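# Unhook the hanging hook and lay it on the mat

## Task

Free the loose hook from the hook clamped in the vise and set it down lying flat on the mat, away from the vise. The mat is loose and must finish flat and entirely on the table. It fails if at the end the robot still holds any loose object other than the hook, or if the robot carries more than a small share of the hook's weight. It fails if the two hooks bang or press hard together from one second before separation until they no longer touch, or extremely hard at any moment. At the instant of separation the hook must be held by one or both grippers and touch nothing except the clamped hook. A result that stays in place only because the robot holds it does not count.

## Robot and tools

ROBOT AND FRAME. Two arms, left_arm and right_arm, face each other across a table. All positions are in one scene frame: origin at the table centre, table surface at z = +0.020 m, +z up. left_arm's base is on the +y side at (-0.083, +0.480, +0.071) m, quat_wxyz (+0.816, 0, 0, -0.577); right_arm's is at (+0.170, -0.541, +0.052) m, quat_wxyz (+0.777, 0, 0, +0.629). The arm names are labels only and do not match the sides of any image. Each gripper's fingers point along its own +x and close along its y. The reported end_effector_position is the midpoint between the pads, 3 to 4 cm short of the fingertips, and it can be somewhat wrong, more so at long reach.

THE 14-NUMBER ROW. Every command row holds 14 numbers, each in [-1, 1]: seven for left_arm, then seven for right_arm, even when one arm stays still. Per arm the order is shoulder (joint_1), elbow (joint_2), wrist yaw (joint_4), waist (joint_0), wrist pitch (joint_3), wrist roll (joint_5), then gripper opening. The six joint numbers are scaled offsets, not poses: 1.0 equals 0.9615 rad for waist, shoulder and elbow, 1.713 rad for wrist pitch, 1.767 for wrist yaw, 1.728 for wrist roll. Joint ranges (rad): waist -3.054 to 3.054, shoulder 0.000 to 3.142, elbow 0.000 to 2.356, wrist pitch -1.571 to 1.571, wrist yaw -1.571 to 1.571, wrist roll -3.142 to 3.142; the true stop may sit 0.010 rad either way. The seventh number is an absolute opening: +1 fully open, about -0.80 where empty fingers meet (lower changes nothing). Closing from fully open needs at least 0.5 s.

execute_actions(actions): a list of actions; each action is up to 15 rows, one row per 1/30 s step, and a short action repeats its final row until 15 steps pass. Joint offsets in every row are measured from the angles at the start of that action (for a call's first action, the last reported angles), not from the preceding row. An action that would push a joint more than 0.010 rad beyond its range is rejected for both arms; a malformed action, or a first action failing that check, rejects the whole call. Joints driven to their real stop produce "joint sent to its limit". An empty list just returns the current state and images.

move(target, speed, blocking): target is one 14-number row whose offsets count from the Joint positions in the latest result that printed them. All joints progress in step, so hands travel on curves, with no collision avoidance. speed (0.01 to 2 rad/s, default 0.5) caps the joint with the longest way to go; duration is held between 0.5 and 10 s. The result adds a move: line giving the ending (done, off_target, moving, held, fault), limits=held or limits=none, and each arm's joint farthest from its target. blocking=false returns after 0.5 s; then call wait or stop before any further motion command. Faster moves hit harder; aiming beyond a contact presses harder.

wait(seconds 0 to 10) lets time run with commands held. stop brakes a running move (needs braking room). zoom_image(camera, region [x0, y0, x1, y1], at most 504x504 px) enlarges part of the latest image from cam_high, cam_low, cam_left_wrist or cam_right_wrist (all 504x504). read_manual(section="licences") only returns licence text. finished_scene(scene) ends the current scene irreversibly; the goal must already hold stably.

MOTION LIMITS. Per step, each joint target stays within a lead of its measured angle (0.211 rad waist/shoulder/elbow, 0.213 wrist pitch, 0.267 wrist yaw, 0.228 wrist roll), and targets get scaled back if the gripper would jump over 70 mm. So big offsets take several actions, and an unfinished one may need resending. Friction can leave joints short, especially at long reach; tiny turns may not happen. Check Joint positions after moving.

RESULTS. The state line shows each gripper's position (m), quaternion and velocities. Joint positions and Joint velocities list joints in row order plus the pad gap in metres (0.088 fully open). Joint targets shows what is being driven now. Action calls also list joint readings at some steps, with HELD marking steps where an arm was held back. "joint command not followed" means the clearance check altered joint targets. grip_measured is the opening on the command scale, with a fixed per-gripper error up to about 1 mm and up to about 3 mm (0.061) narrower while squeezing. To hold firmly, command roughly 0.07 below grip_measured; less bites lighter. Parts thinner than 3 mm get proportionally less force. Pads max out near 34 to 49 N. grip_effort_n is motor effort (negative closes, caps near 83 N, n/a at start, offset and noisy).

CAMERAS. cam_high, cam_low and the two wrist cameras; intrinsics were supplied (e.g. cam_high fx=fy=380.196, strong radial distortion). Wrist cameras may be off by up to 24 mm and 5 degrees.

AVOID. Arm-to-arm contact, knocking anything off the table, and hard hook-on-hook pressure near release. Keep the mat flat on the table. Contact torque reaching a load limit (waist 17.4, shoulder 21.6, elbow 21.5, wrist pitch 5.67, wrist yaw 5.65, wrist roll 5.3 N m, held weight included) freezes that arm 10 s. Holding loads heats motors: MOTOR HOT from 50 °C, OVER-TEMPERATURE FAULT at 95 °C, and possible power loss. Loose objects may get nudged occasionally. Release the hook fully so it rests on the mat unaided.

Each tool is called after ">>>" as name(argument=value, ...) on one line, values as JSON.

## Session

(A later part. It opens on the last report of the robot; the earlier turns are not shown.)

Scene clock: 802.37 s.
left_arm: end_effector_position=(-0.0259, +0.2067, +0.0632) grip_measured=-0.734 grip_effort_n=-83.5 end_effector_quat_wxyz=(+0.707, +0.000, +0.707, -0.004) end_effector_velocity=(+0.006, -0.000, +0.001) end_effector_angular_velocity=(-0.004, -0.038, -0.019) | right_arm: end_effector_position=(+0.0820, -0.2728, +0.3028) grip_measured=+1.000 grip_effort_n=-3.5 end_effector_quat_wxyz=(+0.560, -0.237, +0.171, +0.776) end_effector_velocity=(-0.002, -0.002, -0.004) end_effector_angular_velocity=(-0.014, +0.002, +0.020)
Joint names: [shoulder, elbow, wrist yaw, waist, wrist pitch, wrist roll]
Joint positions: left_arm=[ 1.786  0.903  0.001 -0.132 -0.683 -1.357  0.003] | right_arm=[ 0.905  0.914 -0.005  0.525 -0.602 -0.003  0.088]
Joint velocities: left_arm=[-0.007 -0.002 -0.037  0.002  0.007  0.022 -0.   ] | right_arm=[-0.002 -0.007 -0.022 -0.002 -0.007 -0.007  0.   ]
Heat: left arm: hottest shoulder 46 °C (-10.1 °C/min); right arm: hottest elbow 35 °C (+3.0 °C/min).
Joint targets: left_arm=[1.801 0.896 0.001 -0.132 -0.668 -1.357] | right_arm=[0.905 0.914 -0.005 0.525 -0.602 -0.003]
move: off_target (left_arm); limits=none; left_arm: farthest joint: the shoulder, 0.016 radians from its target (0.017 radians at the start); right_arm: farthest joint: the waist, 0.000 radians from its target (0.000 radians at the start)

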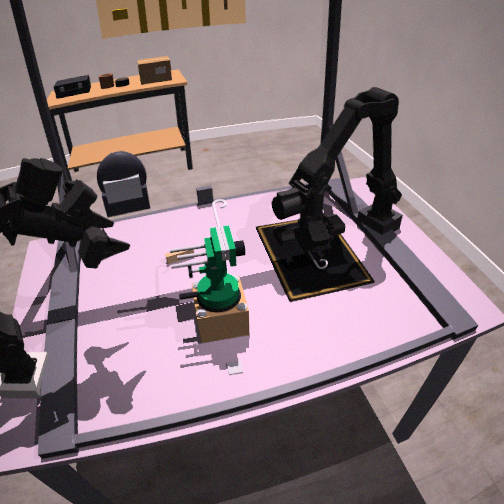

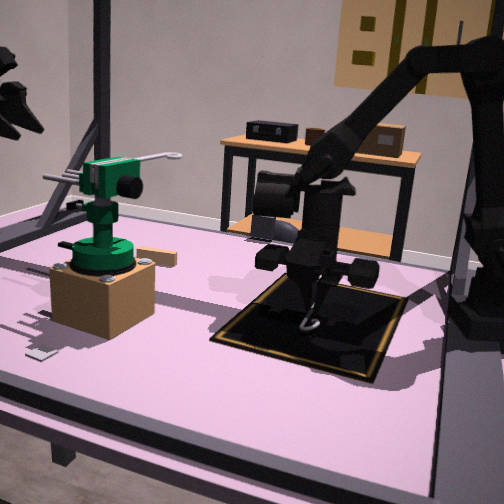

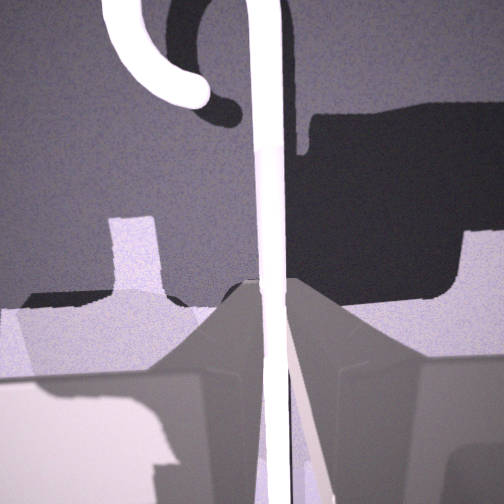

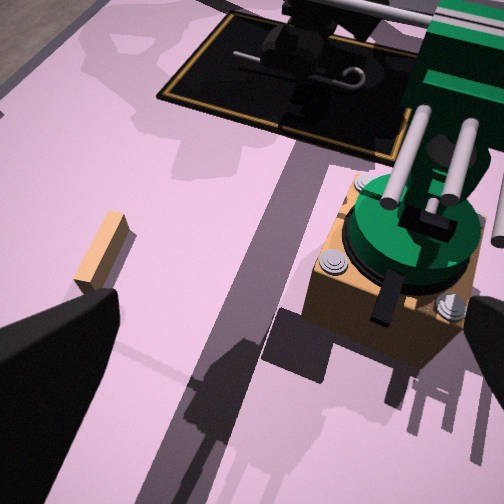

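>>> execute_actions(actions=[[[0,0,0,0,0,0,-0.71,0,0,0,0,0,0,1]],[[0,0,0,0,0,0,-0.70,0,0,0,0,0,0,1],[0,0,0,0,0,0,-0.697,0,0,0,0,0,0,1],[0,0,0,0,0,0,-0.694,0,0,0,0,0,0,1],[0,0,0,0,0,0,-0.691,0,0,0,0,0,0,1],[0,0,0,0,0,0,-0.688,0,0,0,0,0,0,1],[0,0,0,0,0,0,-0.685,0,0,0,0,0,0,1],[0,0,0,0,0,0,-0.682,0,0,0,0,0,0,1],[0,0,0,0,0,0,-0.68,0,0,0,0,0,0,1]],[[0,0,0,0,0,0,-0.678,0,0,0,0,0,0,1],[0,0,0,0,0,0,-0.676,0,0,0,0,0,0,1],[0,0,0,0,0,0,-0.674,0,0,0,0,0,0,1],[0,0,0,0,0,0,-0.672,0,0,0,0,0,0,1],[0,0,0,0,0,0,-0.67,0,0,0,0,0,0,1],[0,0,0,0,0,0,-0.668,0,0,0,0,0,0,1],[0,0,0,0,0,0,-0.666,0,0,0,0,0,0,1],[0,0,0,0,0,0,-0.664,0,0,0,0,0,0,1],[0,0,0,0,0,0,-0.662,0,0,0,0,0,0,1],[0,0,0,0,0,0,-0.66,0,0,0,0,0,0,1]]])

Scene clock: 815.83 s.
left_arm: end_effector_position=(-0.0260, +0.2075, +0.0632) grip_measured=-0.664 grip_effort_n=17.9 end_effector_quat_wxyz=(+0.707, +0.002, +0.707, -0.003) end_effector_velocity=(+0.000, +0.001, +0.001) end_effector_angular_velocity=(+0.004, -0.007, +0.005) | right_arm: end_effector_position=(+0.0820, -0.2728, +0.3028) grip_measured=+1.000 grip_effort_n=-3.5 end_effector_quat_wxyz=(+0.560, -0.237, +0.171, +0.776) end_effector_velocity=(+0.000, -0.001, -0.002) end_effector_angular_velocity=(-0.010, +0.007, -0.000)
Joint names: [shoulder, elbow, wrist yaw, waist, wrist pitch, wrist roll]
Joint positions: left_arm=[ 1.786  0.903  0.001 -0.132 -0.686 -1.357  0.006] | right_arm=[ 0.905  0.914 -0.005  0.525 -0.602 -0.003  0.088]
Joint velocities: left_arm=[-0.002  0.002 -0.007 -0.002 -0.007 -0.007  0.   ] | right_arm=[-0.002 -0.002 -0.007 -0.002 -0.007  0.007  0.   ]
Heat: left arm: hottest shoulder 44 °C (-12.0 °C/min); right arm: hottest elbow 35 °C (+2.0 °C/min).
Joint targets: left_arm=[1.786 0.903 0.001 -0.132 -0.685 -1.357] | right_arm=[0.905 0.914 -0.005 0.525 -0.602 -0.003]
Step readings (joint positions; steps 1 to 15: 1st action; 16 to 30: 2nd action; 31 to 45: 3rd action):
0: left_arm=[1.786 0.903 0.001 -0.132 -0.683 -1.357] | right_arm=[0.905 0.914 -0.005 0.525 -0.602 -0.003]
1: left_arm=[1.786 0.903 0.001 -0.132 -0.683 -1.357] | right_arm=[0.905 0.914 -0.005 0.525 -0.602 -0.003]
2: left_arm=[1.786 0.903 0.001 -0.132 -0.683 -1.357] | right_arm=[0.905 0.914 -0.005 0.525 -0.602 -0.003]
4: left_arm=[1.786 0.903 0.001 -0.132 -0.683 -1.357] | right_arm=[0.905 0.914 -0.005 0.525 -0.602 -0.003]
8: left_arm=[1.786 0.903 0.001 -0.132 -0.684 -1.357] | right_arm=[0.905 0.914 -0.005 0.525 -0.602 -0.003]
15: left_arm=[1.786 0.903 0.001 -0.132 -0.684 -1.357] | right_arm=[0.905 0.914 -0.005 0.525 -0.602 -0.003]
16: left_arm=[1.786 0.903 0.001 -0.132 -0.684 -1.357] | right_arm=[0.905 0.914 -0.005 0.525 -0.602 -0.003]
17: left_arm=[1.786 0.903 0.001 -0.132 -0.684 -1.357] | right_arm=[0.905 0.914 -0.005 0.525 -0.602 -0.003]
19: left_arm=[1.786 0.903 0.001 -0.132 -0.684 -1.357] | right_arm=[0.905 0.914 -0.005 0.525 -0.602 -0.003]
23: left_arm=[1.786 0.903 0.001 -0.132 -0.684 -1.357] | right_arm=[0.905 0.914 -0.005 0.525 -0.602 -0.003]
30: left_arm=[1.786 0.903 0.001 -0.132 -0.685 -1.357] | right_arm=[0.905 0.914 -0.005 0.525 -0.602 -0.003]
31: left_arm=[1.786 0.903 0.001 -0.132 -0.685 -1.357] | right_arm=[0.905 0.914 -0.005 0.525 -0.602 -0.003]
32: left_arm=[1.786 0.903 0.001 -0.132 -0.685 -1.357] | right_arm=[0.905 0.914 -0.005 0.525 -0.602 -0.003]
34: left_arm=[1.786 0.903 0.001 -0.132 -0.685 -1.357] | right_arm=[0.905 0.914 -0.005 0.525 -0.602 -0.003]
38: left_arm=[1.786 0.903 0.001 -0.132 -0.686 -1.357] | right_arm=[0.905 0.914 -0.005 0.525 -0.602 -0.003]
45: Joint positions above

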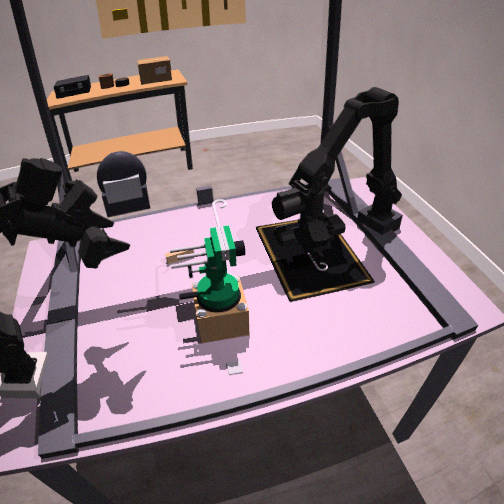

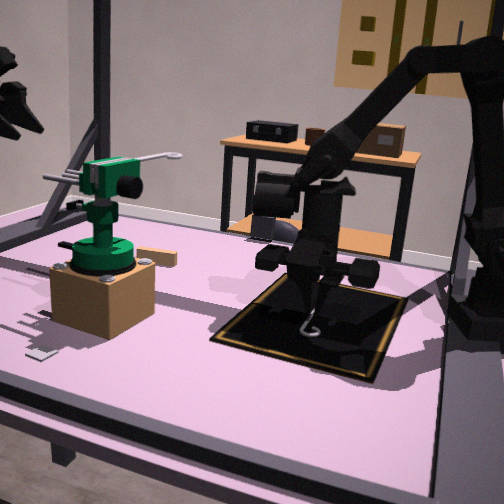

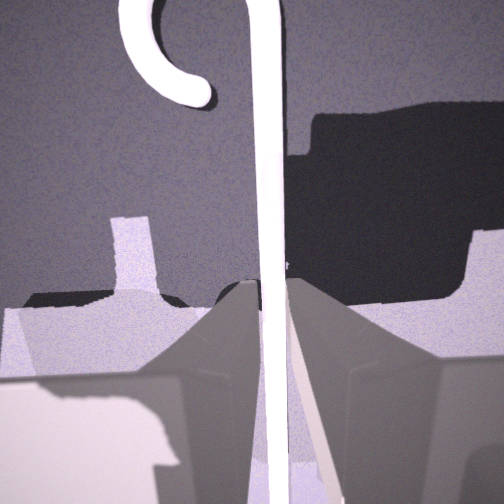

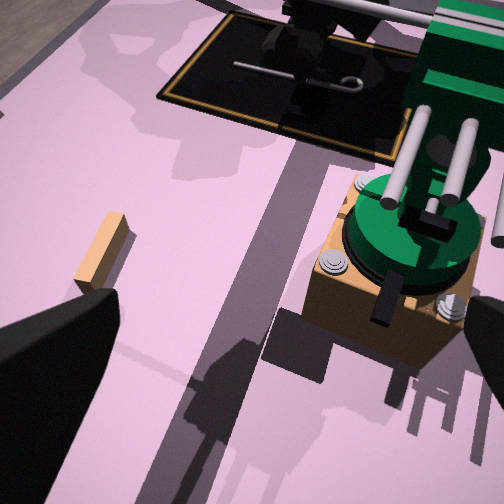

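>>> execute_actions(actions=[[[0,0,0,0,0,0,-0.62,0,0,0,0,0,0,1],[0,0,0,0,0,0,-0.60,0,0,0,0,0,0,1],[0,0,0,0,0,0,-0.58,0,0,0,0,0,0,1],[0,0,0,0,0,0,-0.56,0,0,0,0,0,0,1],[0,0,0,0,0,0,-0.54,0,0,0,0,0,0,1],[0,0,0,0,0,0,-0.52,0,0,0,0,0,0,1]]])

>>> move(target=[-0.175,0.2,0,0,-0.2,0,-0.52, 0,0,0,0,0,0,1.0], speed=0.3)

Scene clock: 821.90 s.
left_arm: end_effector_position=(-0.0259, +0.2100, +0.0632) grip_measured=-0.525 grip_effort_n=20.2 end_effector_quat_wxyz=(+0.707, +0.005, +0.707, +0.001) end_effector_velocity=(+0.002, +0.004, -0.001) end_effector_angular_velocity=(+0.016, -0.019, +0.019) | right_arm: end_effector_position=(+0.0820, -0.2728, +0.3028) grip_measured=+1.000 grip_effort_n=-3.0 end_effector_quat_wxyz=(+0.560, -0.237, +0.171, +0.776) end_effector_velocity=(+0.003, -0.002, -0.004) end_effector_angular_velocity=(-0.022, -0.005, -0.013)
Joint names: [shoulder, elbow, wrist yaw, waist, wrist pitch, wrist roll]
Joint positions: left_arm=[ 1.786  0.903 -0.002 -0.131 -0.697 -1.357  0.013] | right_arm=[ 0.905  0.914 -0.005  0.525 -0.602 -0.003  0.088]
Joint velocities: left_arm=[-0.002 -0.007 -0.022 -0.002 -0.007 -0.022  0.001] | right_arm=[-0.002 -0.002  0.007 -0.002 -0.022  0.007  0.   ]
Heat: left arm: hottest shoulder 44 °C (-10.1 °C/min); right arm: hottest elbow 35 °C (+2.0 °C/min).
Joint targets: left_arm=[1.786 0.903 0.001 -0.132 -0.686 -1.357] | right_arm=[0.905 0.914 -0.005 0.525 -0.602 -0.003]
Step readings (joint positions):
0: left_arm=[1.786 0.903 0.001 -0.132 -0.686 -1.357] | right_arm=[0.905 0.914 -0.005 0.525 -0.602 -0.003]
1: left_arm=[1.786 0.903 0.000 -0.132 -0.687 -1.357] | right_arm=[0.905 0.914 -0.005 0.525 -0.602 -0.003]
2: left_arm=[1.786 0.903 0.000 -0.132 -0.688 -1.357] | right_arm=[0.905 0.914 -0.005 0.525 -0.602 -0.003]
4: left_arm=[1.786 0.903 -0.001 -0.132 -0.691 -1.357] | right_arm=[0.905 0.914 -0.005 0.525 -0.602 -0.003]
8: left_arm=[1.786 0.903 -0.001 -0.132 -0.695 -1.357] | right_arm=[0.905 0.914 -0.005 0.525 -0.602 -0.003]
15: Joint positions above

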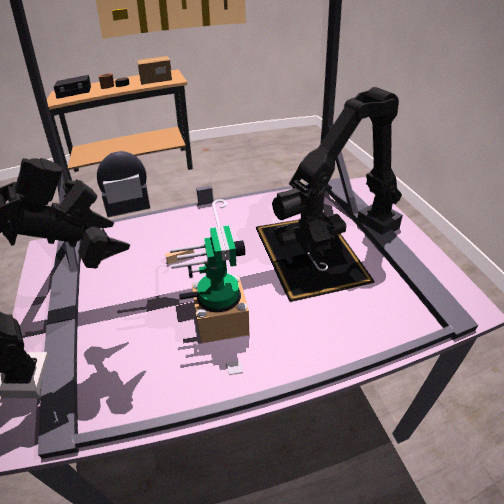

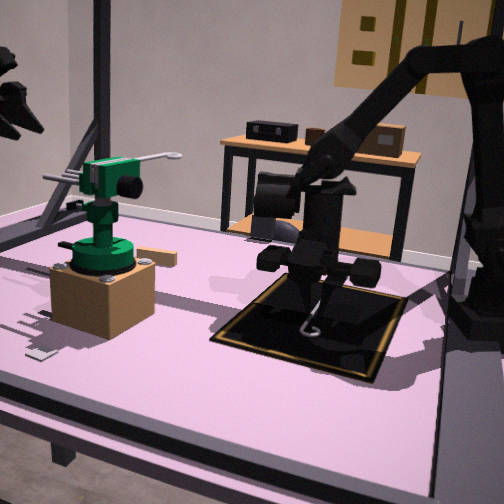

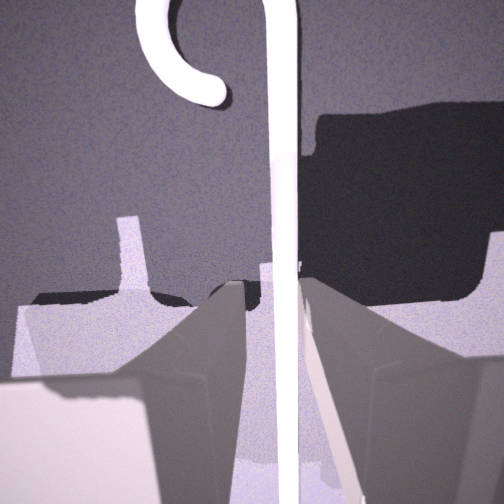

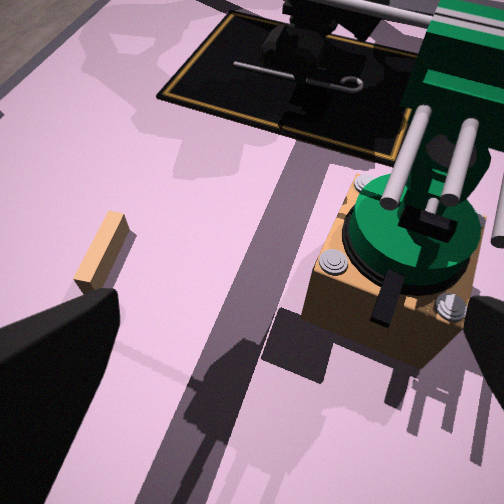

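Scene clock: 823.53 s.
left_arm: end_effector_position=(-0.0264, +0.2122, +0.1450) grip_measured=-0.523 grip_effort_n=16.0 end_effector_quat_wxyz=(+0.707, +0.005, +0.707, +0.001) end_effector_velocity=(+0.001, +0.006, +0.000) end_effector_angular_velocity=(+0.026, -0.017, +0.005) | right_arm: end_effector_position=(+0.0820, -0.2728, +0.3028) grip_measured=+1.000 grip_effort_n=-3.5 end_effector_quat_wxyz=(+0.560, -0.237, +0.171, +0.776) end_effector_velocity=(-0.001, -0.002, -0.002) end_effector_angular_velocity=(-0.010, +0.007, +0.004)
Joint names: [shoulder, elbow, wrist yaw, waist, wrist pitch, wrist roll]
Joint positions: left_arm=[ 1.627  1.085 -0.002 -0.131 -1.037 -1.357  0.013] | right_arm=[ 0.905  0.914 -0.005  0.525 -0.602 -0.003  0.088]
Joint velocities: left_arm=[-0.002 -0.002 -0.022 -0.002 -0.022 -0.007  0.   ] | right_arm=[-0.002 -0.002 -0.007  0.002 -0.007  0.007  0.   ]
Heat: left arm: hottest shoulder 44 °C (-10.1 °C/min); right arm: hottest elbow 35 °C (+2.0 °C/min).
Joint targets: left_arm=[1.617 1.095 -0.002 -0.131 -1.040 -1.357] | right_arm=[0.905 0.914 -0.005 0.525 -0.602 -0.003]
move: done; limits=none; left_arm: farthest joint: the elbow, 0.010 radians from its target (0.192 radians at the start); right_arm: farthest joint: the waist, 0.000 radians from its target (0.000 radians at the start)

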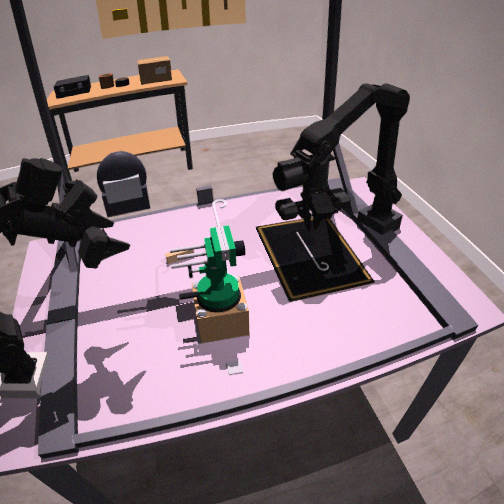

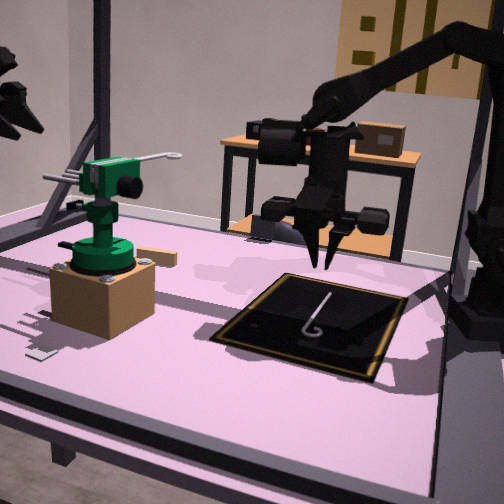

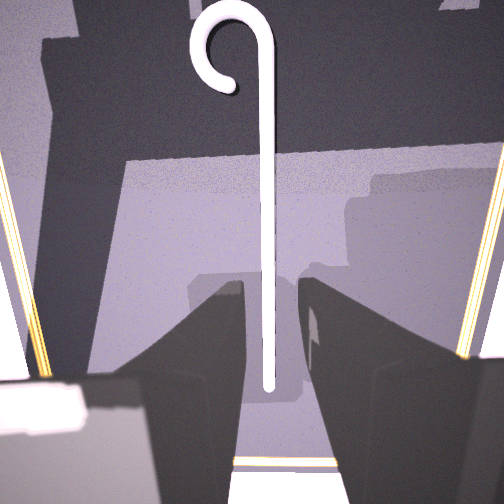

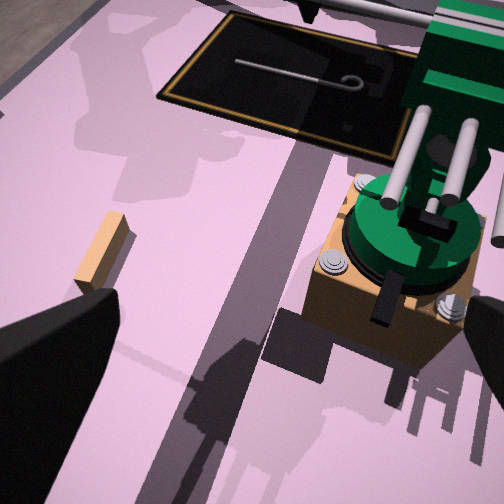

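>>> finished_scene(scene=1)

The scene is finished: the task was done.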